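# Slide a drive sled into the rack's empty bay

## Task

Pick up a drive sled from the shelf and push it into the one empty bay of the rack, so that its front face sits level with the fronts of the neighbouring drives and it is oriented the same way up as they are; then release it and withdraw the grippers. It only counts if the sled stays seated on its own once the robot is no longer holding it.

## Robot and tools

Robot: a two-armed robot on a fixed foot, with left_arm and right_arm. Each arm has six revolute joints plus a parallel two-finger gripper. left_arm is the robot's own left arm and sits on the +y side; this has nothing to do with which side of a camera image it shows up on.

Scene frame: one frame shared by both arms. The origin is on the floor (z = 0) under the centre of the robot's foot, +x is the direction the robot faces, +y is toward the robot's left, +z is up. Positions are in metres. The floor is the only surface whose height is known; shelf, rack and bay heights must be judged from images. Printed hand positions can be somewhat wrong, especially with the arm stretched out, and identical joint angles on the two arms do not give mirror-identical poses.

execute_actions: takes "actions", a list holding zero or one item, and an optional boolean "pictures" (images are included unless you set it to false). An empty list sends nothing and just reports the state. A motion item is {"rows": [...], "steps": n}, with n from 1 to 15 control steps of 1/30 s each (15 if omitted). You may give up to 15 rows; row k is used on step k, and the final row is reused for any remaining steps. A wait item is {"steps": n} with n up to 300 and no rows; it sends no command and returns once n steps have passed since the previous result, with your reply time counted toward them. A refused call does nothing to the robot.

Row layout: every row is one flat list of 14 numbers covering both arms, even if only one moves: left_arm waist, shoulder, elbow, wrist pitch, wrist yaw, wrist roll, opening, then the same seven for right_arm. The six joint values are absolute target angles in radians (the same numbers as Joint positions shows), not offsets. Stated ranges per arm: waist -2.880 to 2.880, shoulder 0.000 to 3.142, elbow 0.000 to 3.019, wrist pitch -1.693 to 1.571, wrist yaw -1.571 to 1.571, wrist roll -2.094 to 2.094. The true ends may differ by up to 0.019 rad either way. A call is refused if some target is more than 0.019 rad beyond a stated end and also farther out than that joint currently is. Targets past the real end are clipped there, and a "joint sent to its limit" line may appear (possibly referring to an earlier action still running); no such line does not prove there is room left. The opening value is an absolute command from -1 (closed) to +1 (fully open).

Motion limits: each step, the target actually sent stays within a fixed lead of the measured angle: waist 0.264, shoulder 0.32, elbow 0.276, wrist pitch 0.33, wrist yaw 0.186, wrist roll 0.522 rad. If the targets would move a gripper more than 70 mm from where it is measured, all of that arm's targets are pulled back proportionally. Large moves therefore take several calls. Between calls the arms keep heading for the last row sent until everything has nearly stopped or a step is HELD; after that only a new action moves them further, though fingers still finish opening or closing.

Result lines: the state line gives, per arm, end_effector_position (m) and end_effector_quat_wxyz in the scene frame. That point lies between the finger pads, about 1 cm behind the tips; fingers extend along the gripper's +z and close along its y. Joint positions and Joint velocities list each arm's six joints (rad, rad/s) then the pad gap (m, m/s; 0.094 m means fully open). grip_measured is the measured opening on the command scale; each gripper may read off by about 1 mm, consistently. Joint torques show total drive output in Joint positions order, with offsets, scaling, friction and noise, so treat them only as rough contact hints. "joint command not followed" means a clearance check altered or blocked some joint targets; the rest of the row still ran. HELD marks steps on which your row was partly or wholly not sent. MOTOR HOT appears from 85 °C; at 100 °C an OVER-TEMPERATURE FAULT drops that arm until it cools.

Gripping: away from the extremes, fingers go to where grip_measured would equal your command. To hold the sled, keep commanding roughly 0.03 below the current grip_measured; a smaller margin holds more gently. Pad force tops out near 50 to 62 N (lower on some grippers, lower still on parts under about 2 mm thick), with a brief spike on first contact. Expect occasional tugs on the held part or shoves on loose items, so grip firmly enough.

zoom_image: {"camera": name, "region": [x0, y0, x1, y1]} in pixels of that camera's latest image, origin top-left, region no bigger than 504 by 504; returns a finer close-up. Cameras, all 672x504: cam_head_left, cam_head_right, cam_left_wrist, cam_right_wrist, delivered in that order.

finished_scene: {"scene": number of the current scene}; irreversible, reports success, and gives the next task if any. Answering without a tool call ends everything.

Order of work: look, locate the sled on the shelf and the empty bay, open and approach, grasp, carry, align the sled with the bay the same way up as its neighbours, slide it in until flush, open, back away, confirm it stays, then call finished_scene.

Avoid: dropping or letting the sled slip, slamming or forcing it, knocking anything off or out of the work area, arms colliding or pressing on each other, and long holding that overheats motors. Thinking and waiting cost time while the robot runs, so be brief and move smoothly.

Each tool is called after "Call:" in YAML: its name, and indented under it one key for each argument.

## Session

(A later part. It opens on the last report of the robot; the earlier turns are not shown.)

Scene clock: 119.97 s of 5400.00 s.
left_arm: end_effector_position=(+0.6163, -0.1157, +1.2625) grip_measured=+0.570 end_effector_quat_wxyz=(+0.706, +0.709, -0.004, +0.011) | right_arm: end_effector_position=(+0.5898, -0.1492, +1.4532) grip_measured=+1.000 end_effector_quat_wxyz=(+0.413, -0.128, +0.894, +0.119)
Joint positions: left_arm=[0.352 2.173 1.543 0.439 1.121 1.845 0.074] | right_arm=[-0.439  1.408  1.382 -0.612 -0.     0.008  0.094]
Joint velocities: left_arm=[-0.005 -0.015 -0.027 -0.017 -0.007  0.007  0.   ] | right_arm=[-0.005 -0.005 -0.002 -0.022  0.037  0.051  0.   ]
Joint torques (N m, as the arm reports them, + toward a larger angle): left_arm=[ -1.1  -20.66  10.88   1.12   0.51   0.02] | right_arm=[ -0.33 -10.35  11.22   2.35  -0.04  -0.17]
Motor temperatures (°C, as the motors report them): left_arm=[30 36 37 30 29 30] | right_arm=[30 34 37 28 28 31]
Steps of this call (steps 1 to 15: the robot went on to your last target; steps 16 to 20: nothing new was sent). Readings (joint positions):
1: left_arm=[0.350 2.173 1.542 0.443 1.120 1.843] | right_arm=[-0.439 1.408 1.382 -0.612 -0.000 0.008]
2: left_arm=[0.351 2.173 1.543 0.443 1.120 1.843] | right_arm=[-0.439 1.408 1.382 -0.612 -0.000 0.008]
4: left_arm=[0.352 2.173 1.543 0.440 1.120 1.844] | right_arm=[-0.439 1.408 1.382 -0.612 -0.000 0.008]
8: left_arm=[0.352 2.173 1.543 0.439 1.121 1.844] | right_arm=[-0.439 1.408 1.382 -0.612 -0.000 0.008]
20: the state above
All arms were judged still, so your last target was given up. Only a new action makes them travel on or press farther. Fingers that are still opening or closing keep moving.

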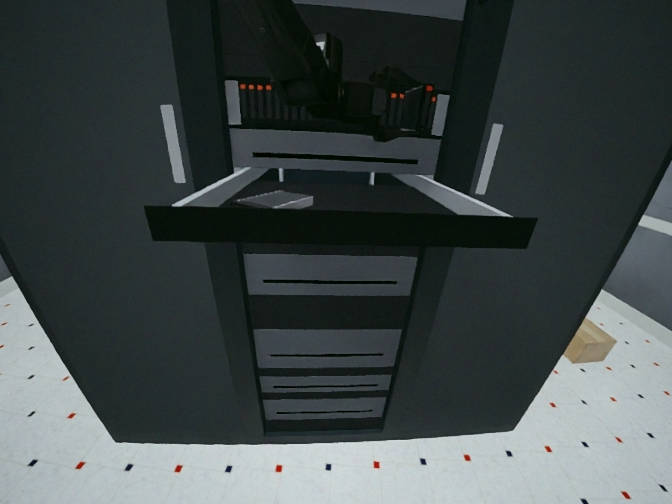

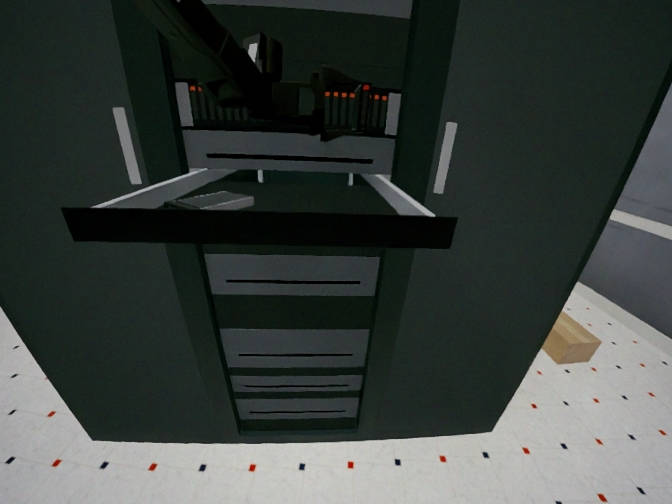

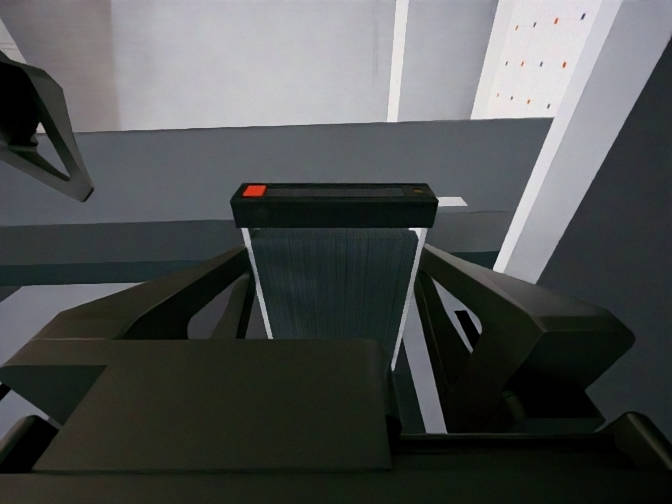

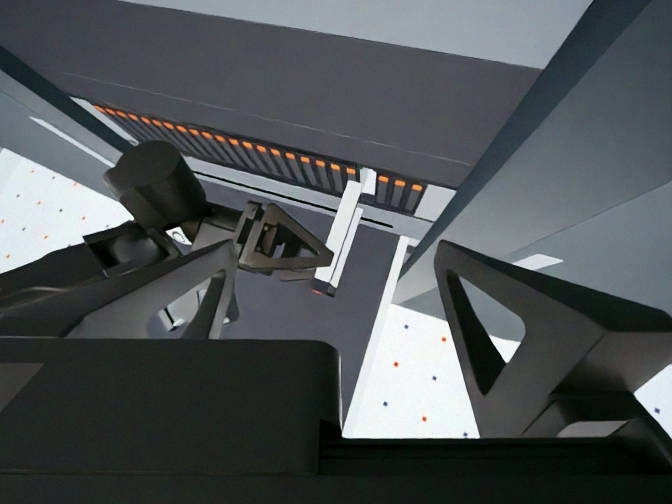

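Call:
execute_actions:
  actions:
    - {"rows": [ [0.346, 2.168, 1.590, 0.422, 1.126, 1.862, 0.53, -0.45, 1.403, 1.40, -0.59, 0.0, 0.0, 1.0], [0.342, 2.168, 1.590, 0.419, 1.126, 1.862, 0.53, -0.45, 1.403, 1.40, -0.59, 0.0, 0.0, 1.0], [0.338, 2.168, 1.590, 0.416, 1.126, 1.862, 0.53, -0.45, 1.403, 1.40, -0.59, 0.0, 0.0, 1.0], [0.335, 2.168, 1.590, 0.413, 1.126, 1.862, 0.53, -0.45, 1.403, 1.40, -0.59, 0.0, 0.0, 1.0], [0.333, 2.168, 1.590, 0.410, 1.126, 1.862, 0.53, -0.45, 1.403, 1.40, -0.59, 0.0, 0.0, 1.0] ], "steps": 15}
  pictures: false

Call:
execute_actions:
  actions:
    - {"steps": 15}

Call:
zoom_image:
  camera: "cam_right_wrist"
  region: [280, 140, 440, 310]

Scene clock: 123.90 s of 5400.00 s.
left_arm: end_effector_position=(+0.6123, -0.1203, +1.2610) grip_measured=+0.570 end_effector_quat_wxyz=(+0.704, +0.710, -0.003, +0.003) | right_arm: end_effector_position=(+0.5898, -0.1492, +1.4532) grip_measured=+1.000 end_effector_quat_wxyz=(+0.413, -0.128, +0.894, +0.119)
Joint positions: left_arm=[0.344 2.173 1.543 0.425 1.121 1.845 0.074] | right_arm=[-0.439  1.408  1.382 -0.612 -0.     0.008  0.094]
Joint velocities: left_arm=[-0.015 -0.005  0.007 -0.017 -0.022 -0.007 -0.001] | right_arm=[-0.005  0.005 -0.002  0.007 -0.066  0.081  0.   ]
Joint torques (N m, as the arm reports them, + toward a larger angle): left_arm=[ -2.43 -20.9   10.75   1.23   0.57   0.01] | right_arm=[ -0.26 -10.36  11.22   2.36  -0.04  -0.17]
Motor temperatures (°C, as the motors report them): left_arm=[30 36 37 30 29 30] | right_arm=[30 34 37 28 28 31]
Steps of this call (steps 1 to 90: nothing new was sent; then 0.43 s passed at rest; steps 91 to 105: all 15 steps of this action). Readings (joint positions):
91: left_arm=[0.352 2.173 1.543 0.439 1.121 1.845] | right_arm=[-0.439 1.408 1.382 -0.612 -0.000 0.008]
92: left_arm=[0.352 2.173 1.543 0.438 1.121 1.845] | right_arm=[-0.439 1.408 1.382 -0.612 -0.000 0.008]
94: left_arm=[0.352 2.173 1.543 0.434 1.121 1.845] | right_arm=[-0.439 1.408 1.382 -0.612 -0.000 0.008]
98: left_arm=[0.350 2.173 1.543 0.426 1.121 1.845] | right_arm=[-0.439 1.408 1.382 -0.612 -0.000 0.008]
105: the state above

Scene clock: 124.40 s of 5400.00 s.
left_arm: end_effector_position=(+0.6122, -0.1205, +1.2611) grip_measured=+0.570 end_effector_quat_wxyz=(+0.704, +0.710, -0.003, +0.003) | right_arm: end_effector_position=(+0.5898, -0.1492, +1.4532) grip_measured=+1.000 end_effector_quat_wxyz=(+0.413, -0.128, +0.894, +0.119)
Joint positions: left_arm=[0.344 2.173 1.543 0.425 1.121 1.845 0.074] | right_arm=[-0.439  1.408  1.382 -0.612 -0.     0.008  0.094]
Joint velocities: left_arm=[-0.005  0.005 -0.007 -0.002 -0.037 -0.066 -0.   ] | right_arm=[-0.005 -0.015 -0.002  0.012 -0.007 -0.081  0.   ]
Joint torques (N m, as the arm reports them, + toward a larger angle): left_arm=[ -1.77 -20.35  10.85   1.14   0.54   0.01] | right_arm=[ -0.29 -10.36  11.22   2.36  -0.04  -0.18]
Motor temperatures (°C, as the motors report them): left_arm=[30 36 37 30 29 30] | right_arm=[30 34 37 28 28 31]
Steps of this call (steps 1 to 15: the robot went on to your last target). Readings (joint positions):
1: left_arm=[0.344 2.173 1.543 0.425 1.121 1.845] | right_arm=[-0.439 1.408 1.382 -0.612 -0.000 0.008]
2: left_arm=[0.344 2.173 1.543 0.425 1.121 1.845] | right_arm=[-0.439 1.408 1.382 -0.612 -0.000 0.008]
4: left_arm=[0.344 2.173 1.543 0.425 1.121 1.845] | right_arm=[-0.439 1.408 1.382 -0.612 -0.000 0.008]
8: left_arm=[0.344 2.173 1.543 0.425 1.121 1.845] | right_arm=[-0.439 1.408 1.382 -0.612 -0.000 0.008]
15: the state above
All arms were judged still, so your last target was given up. Only a new action makes them travel on or press farther. Fingers that are still opening or closing keep moving.

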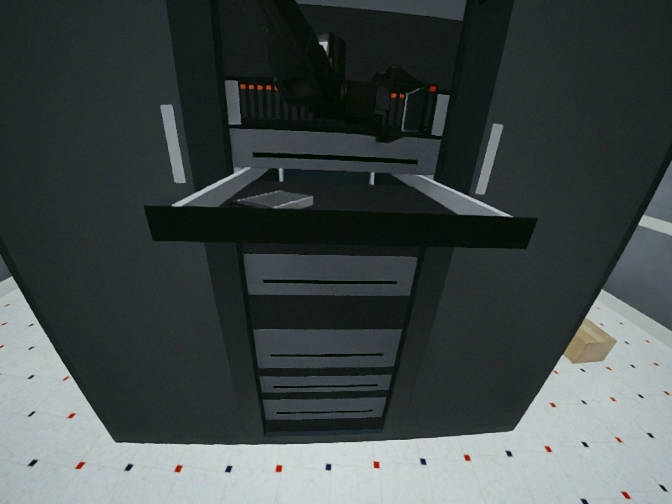

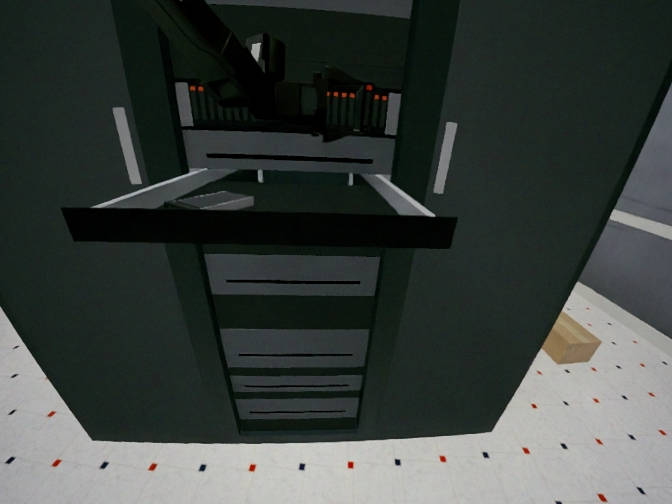

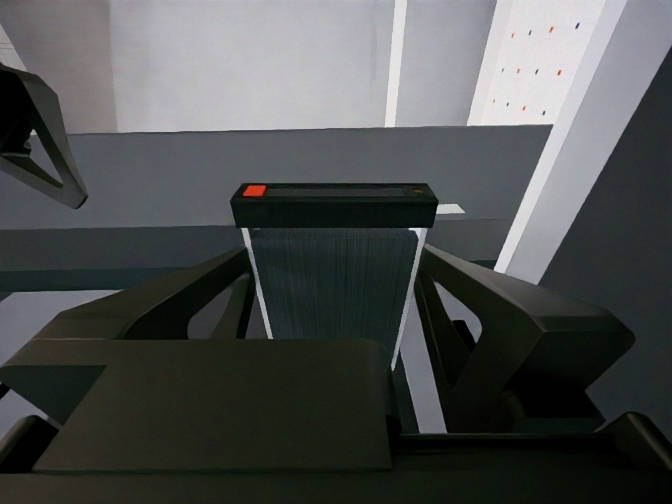

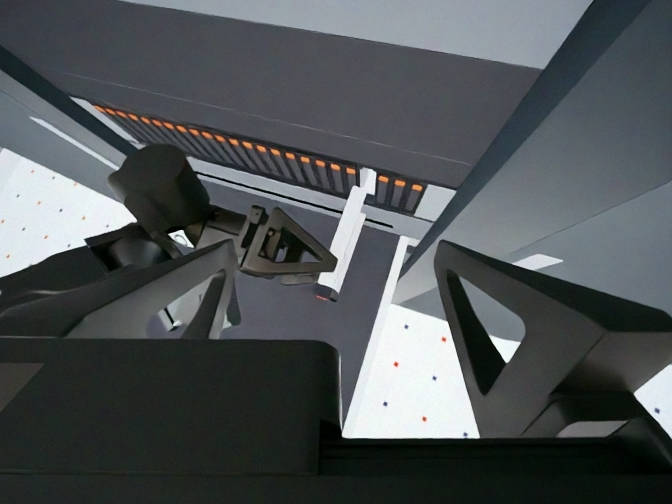

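Region (280, 140, 440, 310) of cam_right_wrist's 672x504 image, scaled by 2.965, with more detail than that image has; it fills the left 474 columns of this view, and the rest is white.

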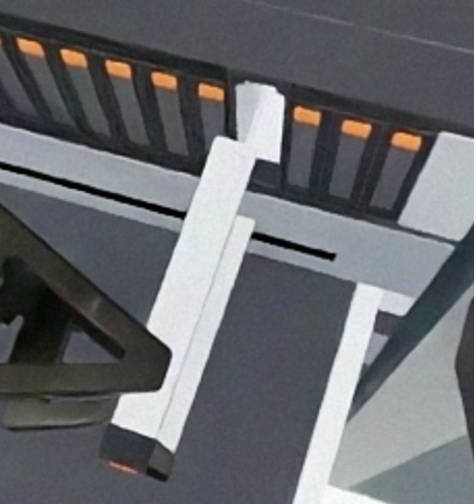

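Call:
execute_actions:
  actions:
    - {"rows": [ [0.340, 2.171, 1.595, 0.408, 1.1265, 1.850, 0.53, -0.45, 1.403, 1.40, -0.59, 0.0, 0.0, 1.0], [0.344, 2.174, 1.601, 0.406, 1.127, 1.840, 0.53, -0.45, 1.403, 1.40, -0.59, 0.0, 0.0, 1.0], [0.347, 2.177, 1.606, 0.403, 1.1275, 1.832, 0.53, -0.45, 1.403, 1.40, -0.59, 0.0, 0.0, 1.0], [0.349, 2.180, 1.611, 0.401, 1.128, 1.828, 0.53, -0.45, 1.403, 1.40, -0.59, 0.0, 0.0, 1.0], [0.350, 2.183, 1.617, 0.399, 1.1285, 1.826, 0.53, -0.45, 1.403, 1.40, -0.59, 0.0, 0.0, 1.0], [0.351, 2.185, 1.622, 0.397, 1.129, 1.825, 0.53, -0.45, 1.403, 1.40, -0.59, 0.0, 0.0, 1.0], [0.352, 2.188, 1.627, 0.395, 1.1295, 1.824, 0.53, -0.45, 1.403, 1.40, -0.59, 0.0, 0.0, 1.0], [0.353, 2.191, 1.632, 0.392, 1.130, 1.823, 0.53, -0.45, 1.403, 1.40, -0.59, 0.0, 0.0, 1.0], [0.3535, 2.194, 1.638, 0.390, 1.1305, 1.823, 0.53, -0.45, 1.403, 1.40, -0.59, 0.0, 0.0, 1.0], [0.354, 2.197, 1.643, 0.388, 1.131, 1.823, 0.53, -0.45, 1.403, 1.40, -0.59, 0.0, 0.0, 1.0] ], "steps": 15}
  pictures: false

Call:
execute_actions:
  actions:
    - {"steps": 15}

Call:
zoom_image:
  camera: "cam_right_wrist"
  region: [280, 140, 440, 310]

Call:
zoom_image:
  camera: "cam_head_left"
  region: [340, 60, 460, 150]

Scene clock: 135.40 s of 5400.00 s.
left_arm: end_effector_position=(+0.6215, -0.1238, +1.2596) grip_measured=+0.570 end_effector_quat_wxyz=(+0.704, +0.711, -0.001, -0.002) | right_arm: end_effector_position=(+0.5898, -0.1492, +1.4532) grip_measured=+1.000 end_effector_quat_wxyz=(+0.413, -0.128, +0.894, +0.119)
Joint positions: left_arm=[0.346 2.197 1.584 0.403 1.125 1.837 0.074] | right_arm=[-0.439  1.408  1.382 -0.612 -0.     0.008  0.094]
Joint velocities: left_arm=[-0.005  0.015 -0.002 -0.022 -0.051 -0.007  0.   ] | right_arm=[ 0.005 -0.005 -0.022 -0.002 -0.007  0.037  0.   ]
Joint torques (N m, as the arm reports them, + toward a larger angle): left_arm=[ -0.82 -20.6   11.66   0.91   0.58  -0.28] | right_arm=[ -0.29 -10.35  11.23   2.38  -0.04  -0.17]
Motor temperatures (°C, as the motors report them): left_arm=[30 36 39 30 29 30] | right_arm=[30 34 38 28 28 31]
Steps of this call (steps 1 to 90: nothing new was sent; then 7.50 s passed at rest; steps 91 to 105: all 15 steps of this action). Readings (joint positions):
91: left_arm=[0.344 2.173 1.543 0.425 1.121 1.845] | right_arm=[-0.439 1.408 1.382 -0.612 -0.000 0.008]
92: left_arm=[0.344 2.173 1.543 0.424 1.121 1.845] | right_arm=[-0.439 1.408 1.382 -0.612 -0.000 0.008]
94: left_arm=[0.344 2.174 1.544 0.420 1.123 1.844] | right_arm=[-0.439 1.408 1.382 -0.612 -0.000 0.008]
98: left_arm=[0.344 2.183 1.562 0.412 1.124 1.841] | right_arm=[-0.439 1.408 1.382 -0.612 -0.000 0.008]
105: the state above

Scene clock: 135.90 s of 5400.00 s.
left_arm: end_effector_position=(+0.6217, -0.1234, +1.2594) grip_measured=+0.570 end_effector_quat_wxyz=(+0.704, +0.711, +0.000, -0.002) | right_arm: end_effector_position=(+0.5898, -0.1492, +1.4532) grip_measured=+1.000 end_effector_quat_wxyz=(+0.413, -0.128, +0.894, +0.119)
Joint positions: left_arm=[0.346 2.197 1.584 0.402 1.126 1.837 0.074] | right_arm=[-0.439  1.408  1.382 -0.612 -0.     0.008  0.094]
Joint velocities: left_arm=[-0.024 -0.024  0.002  0.022 -0.022 -0.037 -0.   ] | right_arm=[-0.005 -0.015  0.007 -0.002 -0.022  0.022  0.   ]
Joint torques (N m, as the arm reports them, + toward a larger angle): left_arm=[ -0.87 -20.59  11.67   1.1    0.57  -0.27] | right_arm=[ -0.26 -10.39  11.21   2.36  -0.04  -0.17]
Motor temperatures (°C, as the motors report them): left_arm=[30 36 39 30 29 30] | right_arm=[30 34 38 28 28 31]
Steps of this call (steps 1 to 15: the robot went on to your last target). Readings (joint positions):
1: left_arm=[0.346 2.197 1.584 0.403 1.126 1.837] | right_arm=[-0.439 1.408 1.382 -0.612 -0.000 0.008]
2: left_arm=[0.346 2.197 1.584 0.402 1.126 1.837] | right_arm=[-0.439 1.408 1.382 -0.612 -0.000 0.008]
4: left_arm=[0.346 2.197 1.584 0.402 1.126 1.837] | right_arm=[-0.439 1.408 1.382 -0.612 -0.000 0.008]
8: left_arm=[0.346 2.197 1.584 0.402 1.126 1.837] | right_arm=[-0.439 1.408 1.382 -0.612 -0.000 0.008]
15: the state above
All arms were judged still, so your last target was given up. Only a new action makes them travel on or press farther. Fingers that are still opening or closing keep moving.

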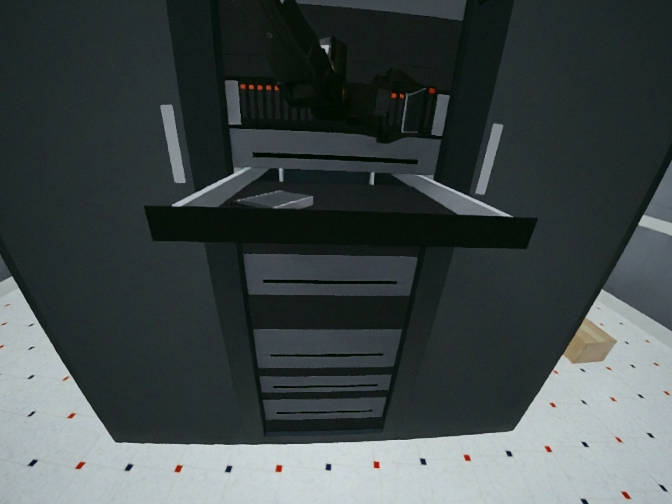

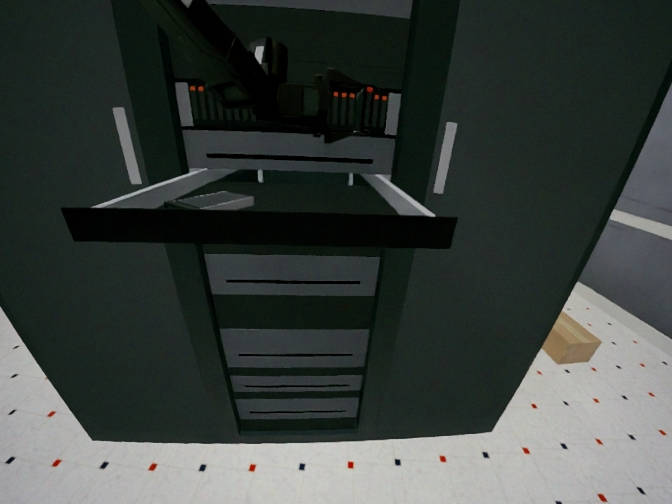

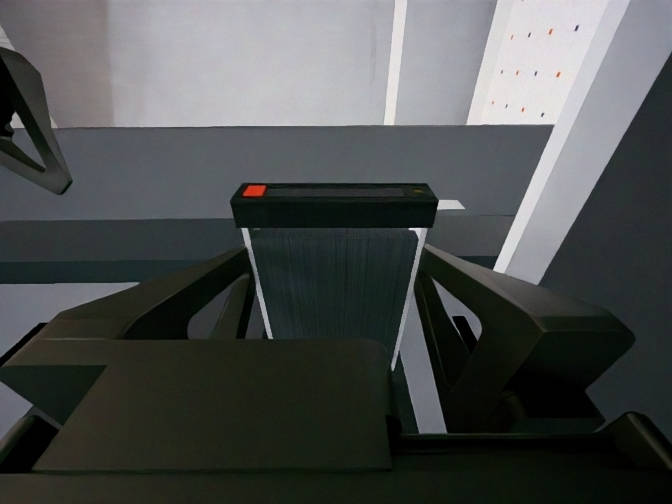

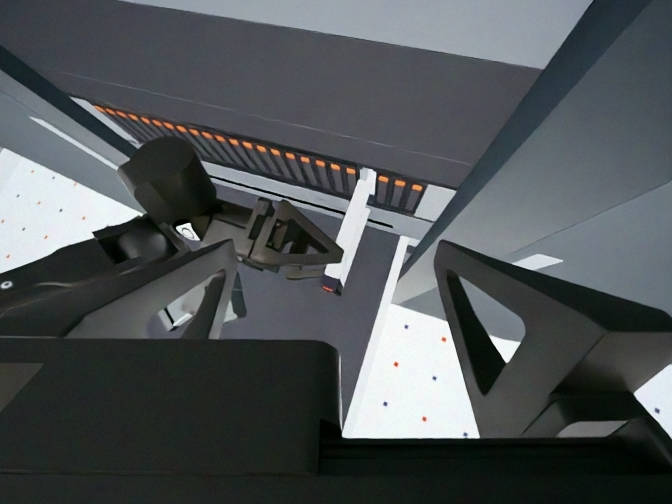

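Region (280, 140, 440, 310) of cam_right_wrist's 672x504 image, scaled by 2.965, with more detail than that image has; it fills the left 474 columns of this view, and the rest is white.

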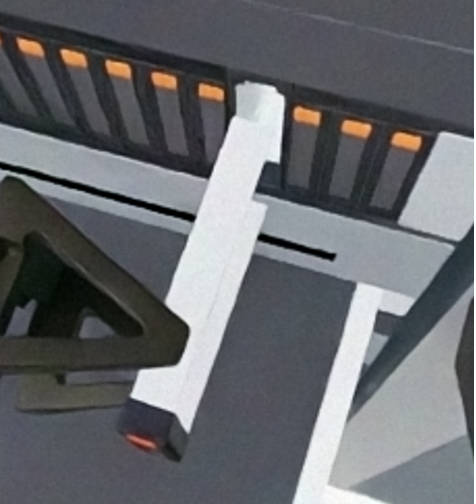

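Region (340, 60, 460, 150) of cam_head_left's 672x504 image, scaled by 4.200, with more detail than that image has; it fills the top 378 rows of this view, and the rest is white.

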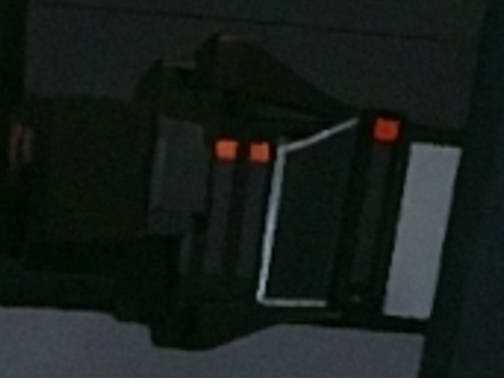

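Call:
execute_actions:
  actions: []

Scene clock: 138.93 s of 5400.00 s.
left_arm: end_effector_position=(+0.6217, -0.1234, +1.2594) grip_measured=+0.570 end_effector_quat_wxyz=(+0.704, +0.711, +0.000, -0.002) | right_arm: end_effector_position=(+0.5898, -0.1492, +1.4532) grip_measured=+1.000 end_effector_quat_wxyz=(+0.413, -0.128, +0.894, +0.119)
Joint positions: left_arm=[0.346 2.197 1.584 0.402 1.126 1.836 0.074] | right_arm=[-0.439  1.408  1.382 -0.612 -0.     0.008  0.094]
Joint velocities: left_arm=[-0.005  0.005 -0.002  0.017  0.037 -0.022 -0.001] | right_arm=[-0.005 -0.005 -0.012 -0.012  0.007  0.007  0.   ]
Joint torques (N m, as the arm reports them, + toward a larger angle): left_arm=[ -0.89 -20.29  11.82   1.11   0.59  -0.25] | right_arm=[ -0.29 -10.39  11.21   2.36  -0.04  -0.17]
Motor temperatures (°C, as the motors report them): left_arm=[30 36 39 30 29 30] | right_arm=[30 34 38 28 28 31]
Steps of this call (steps 1 to 90: nothing new was sent; then 0.03 s passed at rest). Readings (joint positions):
1: left_arm=[0.346 2.197 1.584 0.402 1.126 1.837] | right_arm=[-0.439 1.408 1.382 -0.612 -0.000 0.008]
2: left_arm=[0.346 2.197 1.584 0.402 1.126 1.837] | right_arm=[-0.439 1.408 1.382 -0.612 -0.000 0.008]
4: left_arm=[0.346 2.197 1.584 0.402 1.126 1.837] | right_arm=[-0.439 1.408 1.382 -0.612 -0.000 0.008]
8: left_arm=[0.346 2.197 1.584 0.402 1.126 1.837] | right_arm=[-0.439 1.408 1.382 -0.612 -0.000 0.008]
90: the state above

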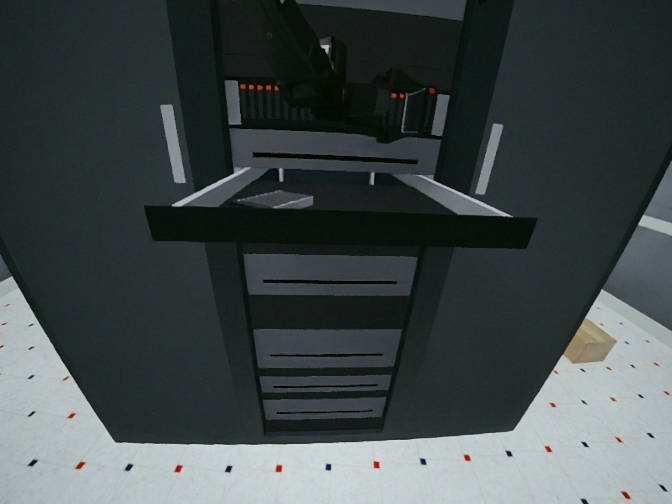

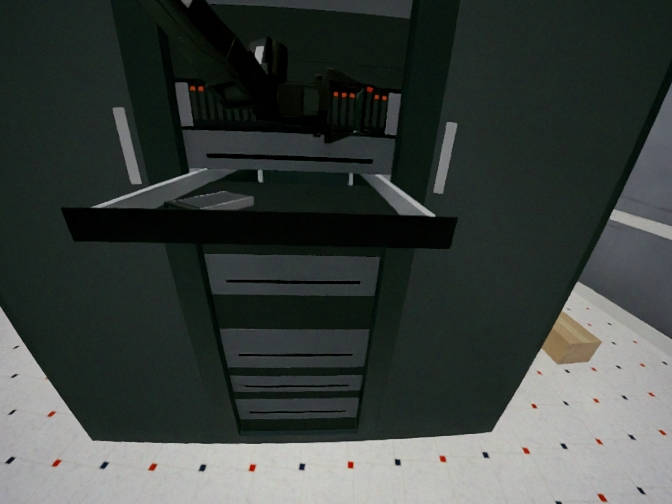

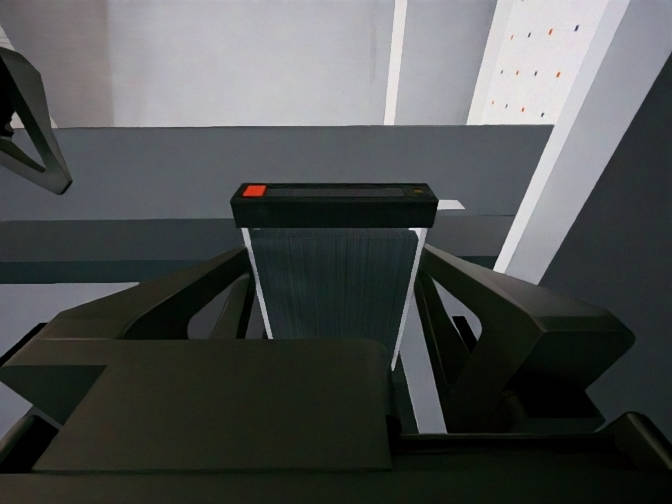

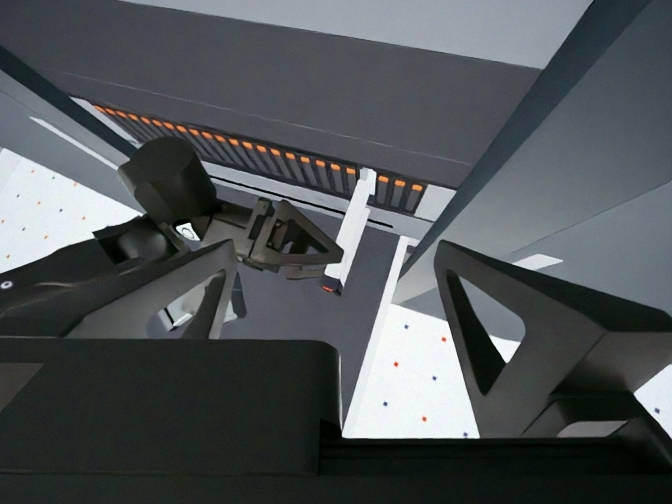

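Call:
execute_actions:
  actions:
    - {"rows": [[0.355,2.199,1.648,0.386,1.1315,1.83,0.53,-0.45,1.403,1.40,-0.59,0,0,1.0],[0.356,2.201,1.653,0.384,1.132,1.836,0.53,-0.45,1.403,1.40,-0.59,0,0,1.0],[0.357,2.204,1.659,0.382,1.1325,1.842,0.53,-0.45,1.403,1.40,-0.59,0,0,1.0],[0.358,2.206,1.664,0.380,1.133,1.847,0.53,-0.45,1.403,1.40,-0.59,0,0,1.0],[0.359,2.209,1.670,0.378,1.1335,1.851,0.53,-0.45,1.403,1.40,-0.59,0,0,1.0],[0.360,2.211,1.674,0.376,1.134,1.854,0.53,-0.45,1.403,1.40,-0.59,0,0,1.0],[0.3605,2.2126,1.678,0.375,1.1346,1.856,0.53,-0.45,1.403,1.40,-0.59,0,0,1.0]], "steps": 15}

Call:
zoom_image:
  camera: "cam_right_wrist"
  region: [280, 140, 440, 310]

Call:
zoom_image:
  camera: "cam_head_left"
  region: [340, 60, 460, 150]

Scene clock: 143.40 s of 5400.00 s.
left_arm: end_effector_position=(+0.6323, -0.1219, +1.2613) grip_measured=+0.570 end_effector_quat_wxyz=(+0.705, +0.710, -0.001, +0.002) | right_arm: end_effector_position=(+0.5898, -0.1492, +1.4532) grip_measured=+1.000 end_effector_quat_wxyz=(+0.413, -0.128, +0.894, +0.119)
Joint positions: left_arm=[0.354 2.212 1.618 0.39  1.13  1.839 0.074] | right_arm=[-0.439  1.408  1.382 -0.612 -0.     0.008  0.094]
Joint velocities: left_arm=[ 0.005 -0.015 -0.007 -0.002 -0.007 -0.022 -0.001] | right_arm=[-0.005 -0.015  0.017  0.007 -0.066  0.022  0.   ]
Joint torques (N m, as the arm reports them, + toward a larger angle): left_arm=[ -1.45 -20.87  11.9    1.04   0.53   0.02] | right_arm=[ -0.24 -10.27  11.2    2.35  -0.04  -0.17]
Motor temperatures (°C, as the motors report them): left_arm=[30 36 40 30 29 30] | right_arm=[30 34 38 28 28 31]
Steps of this call (steps 1 to 90: nothing new was sent; then 0.97 s passed at rest; steps 91 to 105: all 15 steps of this action). Readings (joint positions):
91: left_arm=[0.346 2.197 1.584 0.402 1.126 1.836] | right_arm=[-0.439 1.408 1.382 -0.612 -0.000 0.008]
92: left_arm=[0.346 2.197 1.585 0.402 1.126 1.836] | right_arm=[-0.439 1.408 1.382 -0.612 -0.000 0.008]
94: left_arm=[0.347 2.200 1.592 0.398 1.127 1.836] | right_arm=[-0.439 1.408 1.382 -0.612 -0.000 0.008]
98: left_arm=[0.349 2.210 1.614 0.391 1.129 1.837] | right_arm=[-0.439 1.408 1.382 -0.612 -0.000 0.008]
105: the state above

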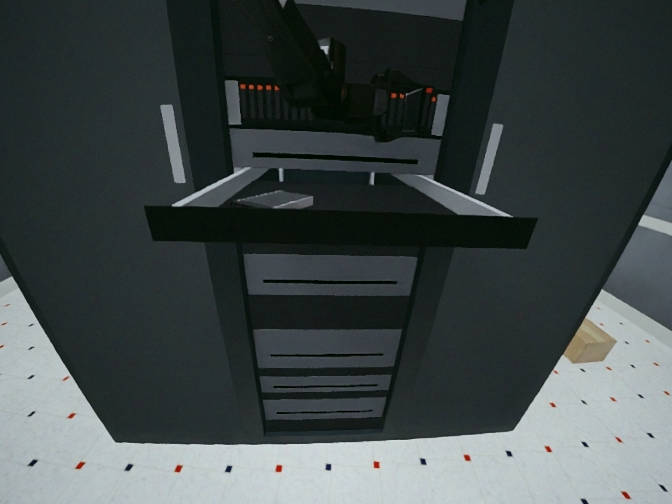

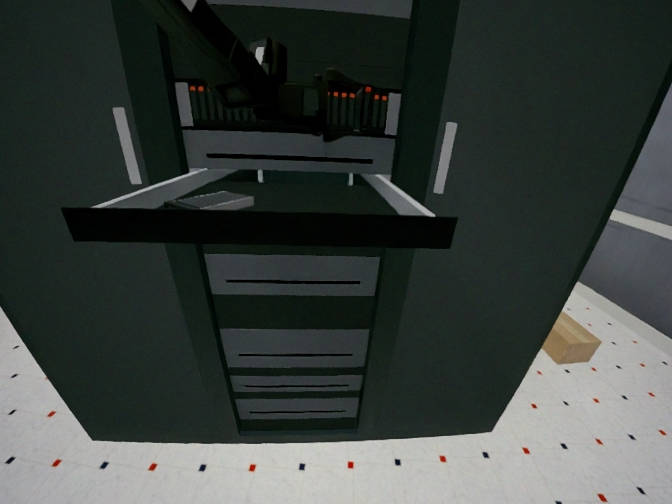

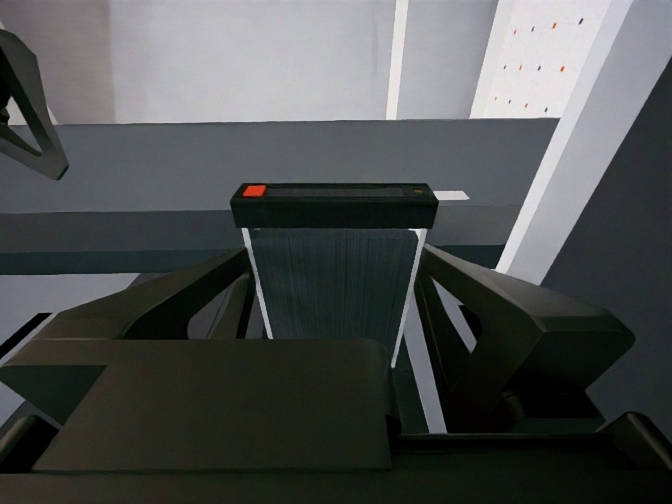

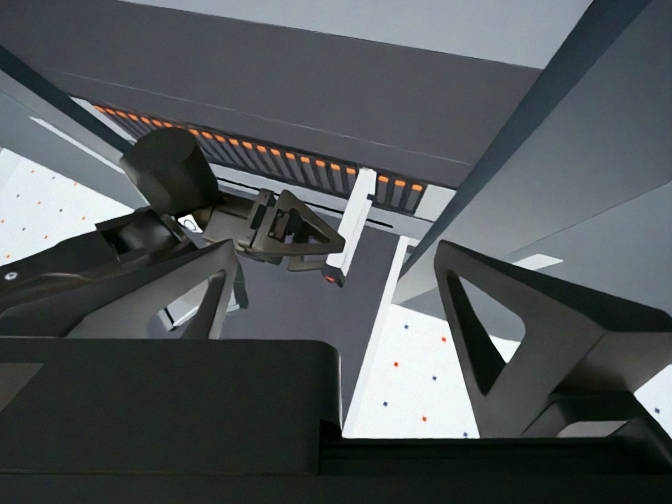

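Region (280, 140, 440, 310) of cam_right_wrist's 672x504 image, scaled by 2.965, with more detail than that image has; it fills the left 474 columns of this view, and the rest is white.

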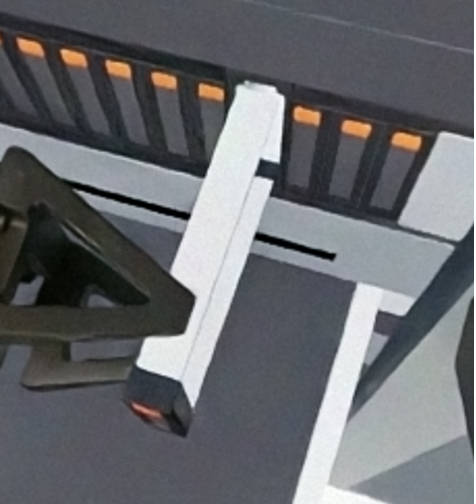

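Region (340, 60, 460, 150) of cam_head_left's 672x504 image, scaled by 4.200, with more detail than that image has; it fills the top 378 rows of this view, and the rest is white.

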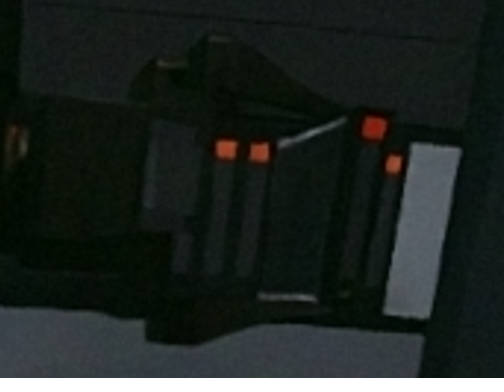

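Call:
execute_actions:
  actions:
    - {"rows": [[0.361,2.2155,1.684,0.3715,1.1354,1.8565,0.53,-0.45,1.403,1.40,-0.59,0,0,1.0],[0.3615,2.218,1.690,0.368,1.136,1.857,0.53,-0.45,1.403,1.40,-0.59,0,0,1.0],[0.362,2.221,1.695,0.365,1.137,1.8575,0.53,-0.45,1.403,1.40,-0.59,0,0,1.0],[0.3625,2.2235,1.701,0.362,1.1376,1.858,0.53,-0.45,1.403,1.40,-0.59,0,0,1.0],[0.363,2.226,1.707,0.3585,1.1383,1.8585,0.53,-0.45,1.403,1.40,-0.59,0,0,1.0],[0.3635,2.229,1.7125,0.355,1.139,1.859,0.53,-0.45,1.403,1.40,-0.59,0,0,1.0],[0.364,2.2315,1.718,0.352,1.140,1.8595,0.53,-0.45,1.403,1.40,-0.59,0,0,1.0],[0.3645,2.234,1.724,0.3485,1.1406,1.860,0.53,-0.45,1.403,1.40,-0.59,0,0,1.0],[0.365,2.237,1.730,0.345,1.1413,1.8605,0.53,-0.45,1.403,1.40,-0.59,0,0,1.0],[0.3653,2.2397,1.7356,0.342,1.142,1.8605,0.53,-0.45,1.403,1.40,-0.59,0,0,1.0]], "steps": 15}

Call:
zoom_image:
  camera: "cam_right_wrist"
  region: [280, 140, 440, 310]

Call:
zoom_image:
  camera: "cam_head_left"
  region: [340, 60, 460, 150]

Scene clock: 145.87 s of 5400.00 s.
left_arm: end_effector_position=(+0.6445, -0.1237, +1.2621) grip_measured=+0.570 end_effector_quat_wxyz=(+0.705, +0.709, -0.003, +0.000) | right_arm: end_effector_position=(+0.5898, -0.1492, +1.4532) grip_measured=+1.000 end_effector_quat_wxyz=(+0.413, -0.128, +0.894, +0.119)
Joint positions: left_arm=[0.359 2.238 1.673 0.358 1.14  1.844 0.074] | right_arm=[-0.439  1.408  1.382 -0.612 -0.     0.008  0.094]
Joint velocities: left_arm=[-0.005 -0.005 -0.002 -0.017 -0.007 -0.022  0.001] | right_arm=[ 0.015  0.005 -0.002 -0.012 -0.022 -0.037  0.   ]
Joint torques (N m, as the arm reports them, + toward a larger angle): left_arm=[ -0.34 -21.43  12.49   1.04   0.38  -0.03] | right_arm=[ -0.29 -10.29  11.2    2.36  -0.04  -0.17]
Motor temperatures (°C, as the motors report them): left_arm=[30 36 40 30 29 30] | right_arm=[30 34 38 28 28 31]
Steps of this call (steps 1 to 15: the robot went on to your last target; steps 16 to 59: nothing new was sent; steps 60 to 74: all 15 steps of this action). Readings (joint positions):
60: left_arm=[0.354 2.212 1.619 0.389 1.131 1.839] | right_arm=[-0.439 1.408 1.382 -0.612 -0.000 0.008]
61: left_arm=[0.354 2.213 1.621 0.387 1.131 1.839] | right_arm=[-0.439 1.408 1.382 -0.612 -0.000 0.008]
63: left_arm=[0.354 2.216 1.629 0.382 1.132 1.840] | right_arm=[-0.439 1.408 1.382 -0.612 -0.000 0.008]
67: left_arm=[0.355 2.227 1.652 0.370 1.134 1.841] | right_arm=[-0.439 1.408 1.382 -0.612 -0.000 0.008]
74: the state above

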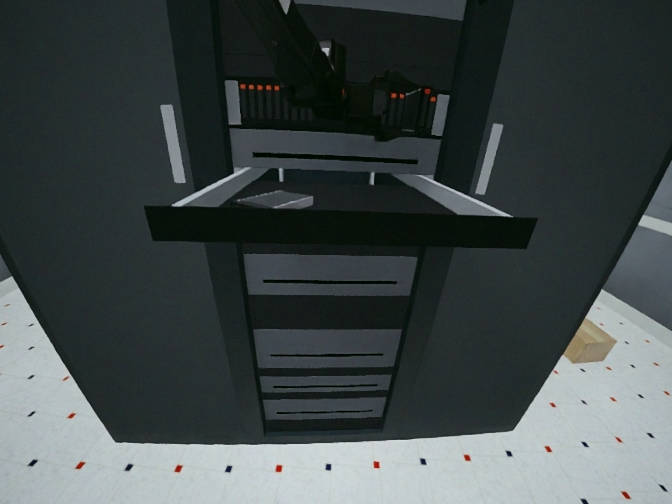

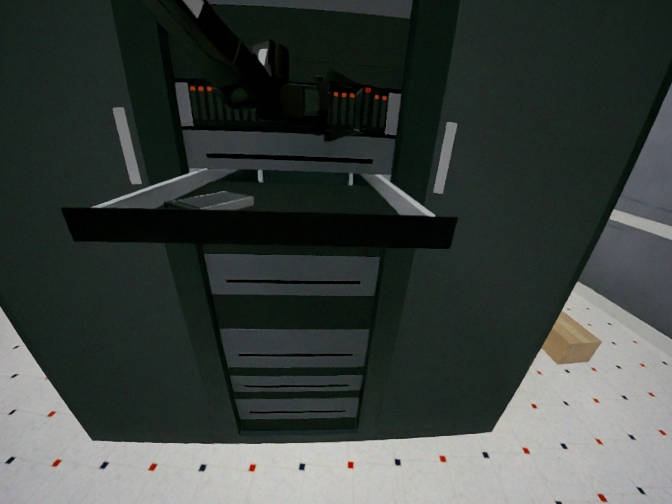

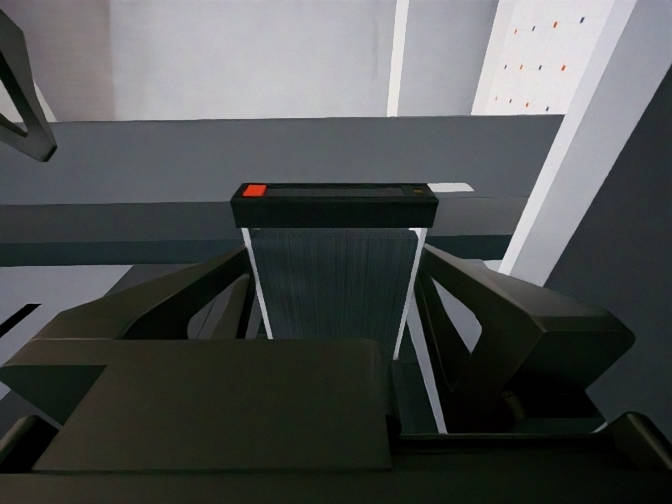

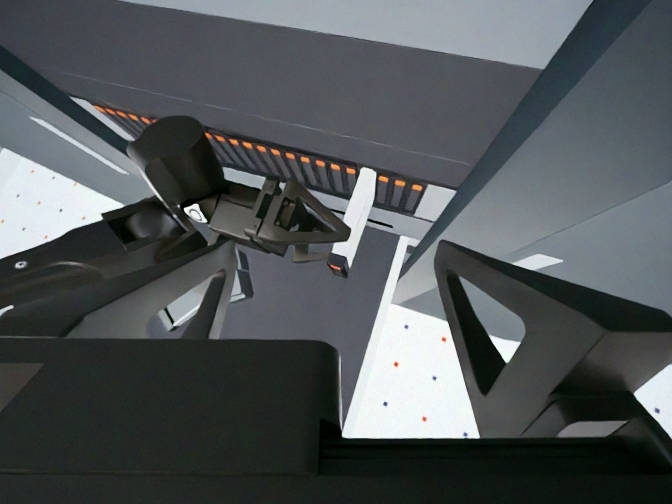

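Region (280, 140, 440, 310) of cam_right_wrist's 672x504 image, scaled by 2.965, with more detail than that image has; it fills the left 474 columns of this view, and the rest is white.

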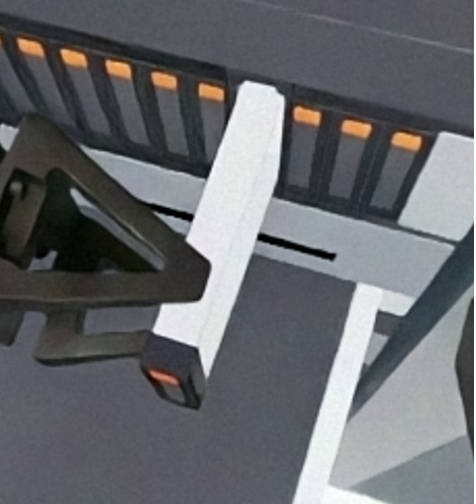

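Region (340, 60, 460, 150) of cam_head_left's 672x504 image, scaled by 4.200, with more detail than that image has; it fills the top 378 rows of this view, and the rest is white.

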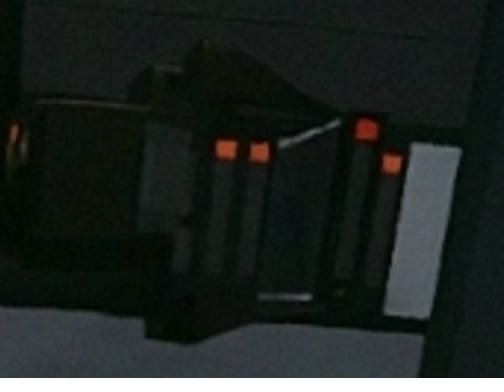

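Call:
execute_actions:
  actions:
    - {"rows": [[0.367,2.2425,1.741,0.339,1.1426,1.861,0.53,-0.45,1.403,1.40,-0.59,0,0,1.0],[0.3685,2.245,1.7467,0.3356,1.1432,1.8613,0.53,-0.45,1.403,1.40,-0.59,0,0,1.0],[0.370,2.248,1.752,0.3324,1.1438,1.8616,0.53,-0.45,1.403,1.40,-0.59,0,0,1.0],[0.371,2.251,1.758,0.329,1.1444,1.862,0.53,-0.45,1.403,1.40,-0.59,0,0,1.0],[0.372,2.2535,1.7633,0.326,1.145,1.8623,0.53,-0.45,1.403,1.40,-0.59,0,0,1.0],[0.373,2.2565,1.769,0.323,1.1456,1.8626,0.53,-0.45,1.403,1.40,-0.59,0,0,1.0],[0.3735,2.259,1.7745,0.3196,1.1462,1.863,0.53,-0.45,1.403,1.40,-0.59,0,0,1.0],[0.374,2.262,1.780,0.3164,1.1468,1.8633,0.53,-0.45,1.403,1.40,-0.59,0,0,1.0],[0.3743,2.265,1.7855,0.313,1.1474,1.8636,0.53,-0.45,1.403,1.40,-0.59,0,0,1.0],[0.3745,2.268,1.791,0.310,1.148,1.864,0.53,-0.45,1.403,1.40,-0.59,0,0,1.0]], "steps": 15}

Call:
zoom_image:
  camera: "cam_right_wrist"
  region: [240, 120, 440, 310]

Scene clock: 147.40 s of 5400.00 s.
left_arm: end_effector_position=(+0.6573, -0.1235, +1.2625) grip_measured=+0.570 end_effector_quat_wxyz=(+0.705, +0.709, -0.005, +0.001) | right_arm: end_effector_position=(+0.5898, -0.1492, +1.4532) grip_measured=+1.000 end_effector_quat_wxyz=(+0.413, -0.128, +0.894, +0.119)
Joint positions: left_arm=[0.367 2.263 1.726 0.327 1.15  1.85  0.074] | right_arm=[-0.439  1.408  1.382 -0.612 -0.     0.008  0.094]
Joint velocities: left_arm=[-0.015  0.005  0.002 -0.027 -0.081 -0.022 -0.002] | right_arm=[-0.005 -0.015 -0.002 -0.002  0.007 -0.007  0.   ]
Joint torques (N m, as the arm reports them, + toward a larger angle): left_arm=[ -0.52 -21.19  12.39   0.78   0.2   -0.02] | right_arm=[ -0.28 -10.34  11.21   2.37  -0.04  -0.17]
Motor temperatures (°C, as the motors report them): left_arm=[30 36 40 30 29 30] | right_arm=[30 34 38 28 28 31]
Steps of this call (steps 1 to 15: the robot went on to your last target; steps 16 to 31: nothing new was sent; steps 32 to 46: all 15 steps of this action). Readings (joint positions):
32: left_arm=[0.359 2.238 1.673 0.357 1.140 1.844] | right_arm=[-0.439 1.408 1.382 -0.612 -0.000 0.008]
33: left_arm=[0.359 2.239 1.675 0.355 1.141 1.844] | right_arm=[-0.439 1.408 1.382 -0.612 -0.000 0.008]
35: left_arm=[0.359 2.241 1.681 0.350 1.145 1.846] | right_arm=[-0.439 1.408 1.382 -0.612 -0.000 0.008]
39: left_arm=[0.365 2.252 1.704 0.338 1.146 1.848] | right_arm=[-0.439 1.408 1.382 -0.612 -0.000 0.008]
46: the state above

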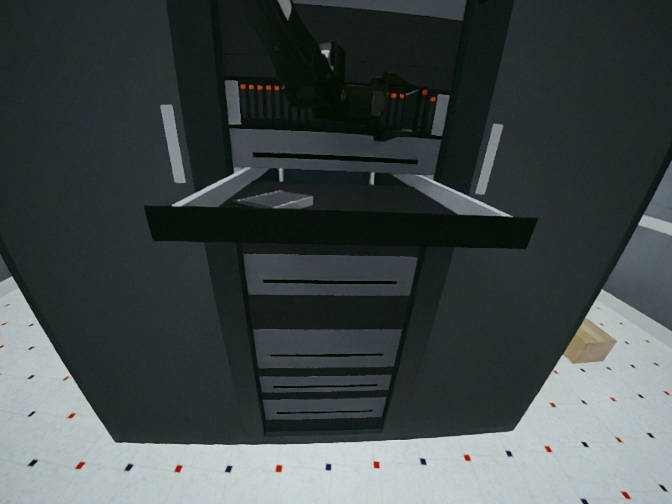

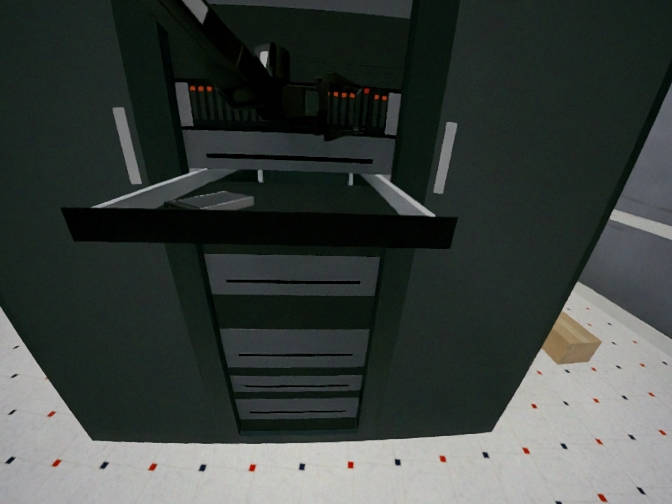

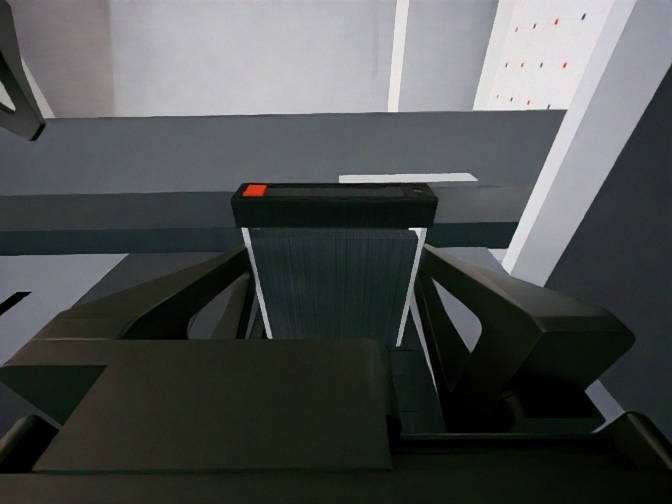

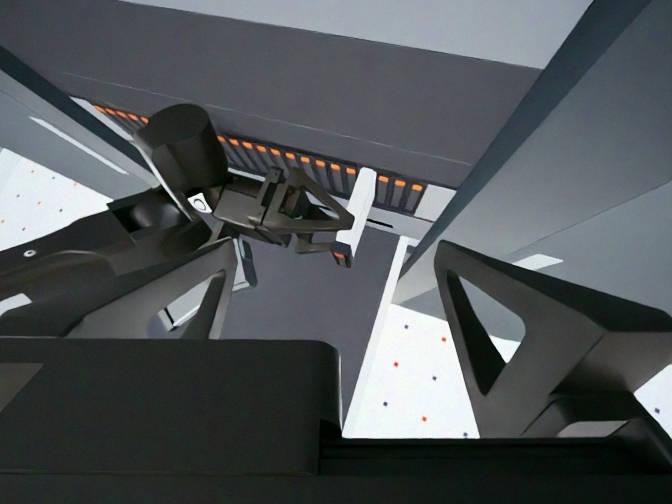

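Region (240, 120, 440, 310) of cam_right_wrist's 672x504 image, scaled by 2.520, with more detail than that image has; it fills the top 479 rows of this view, and the rest is white.

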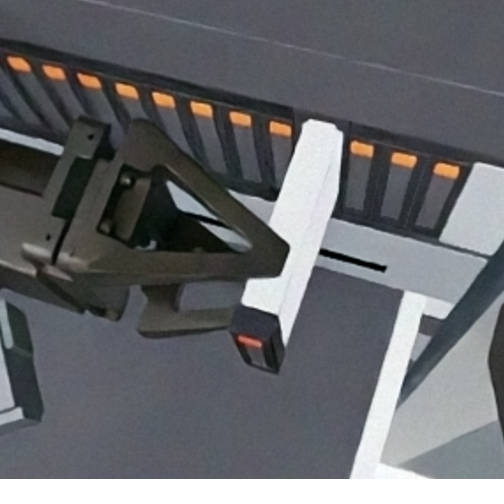

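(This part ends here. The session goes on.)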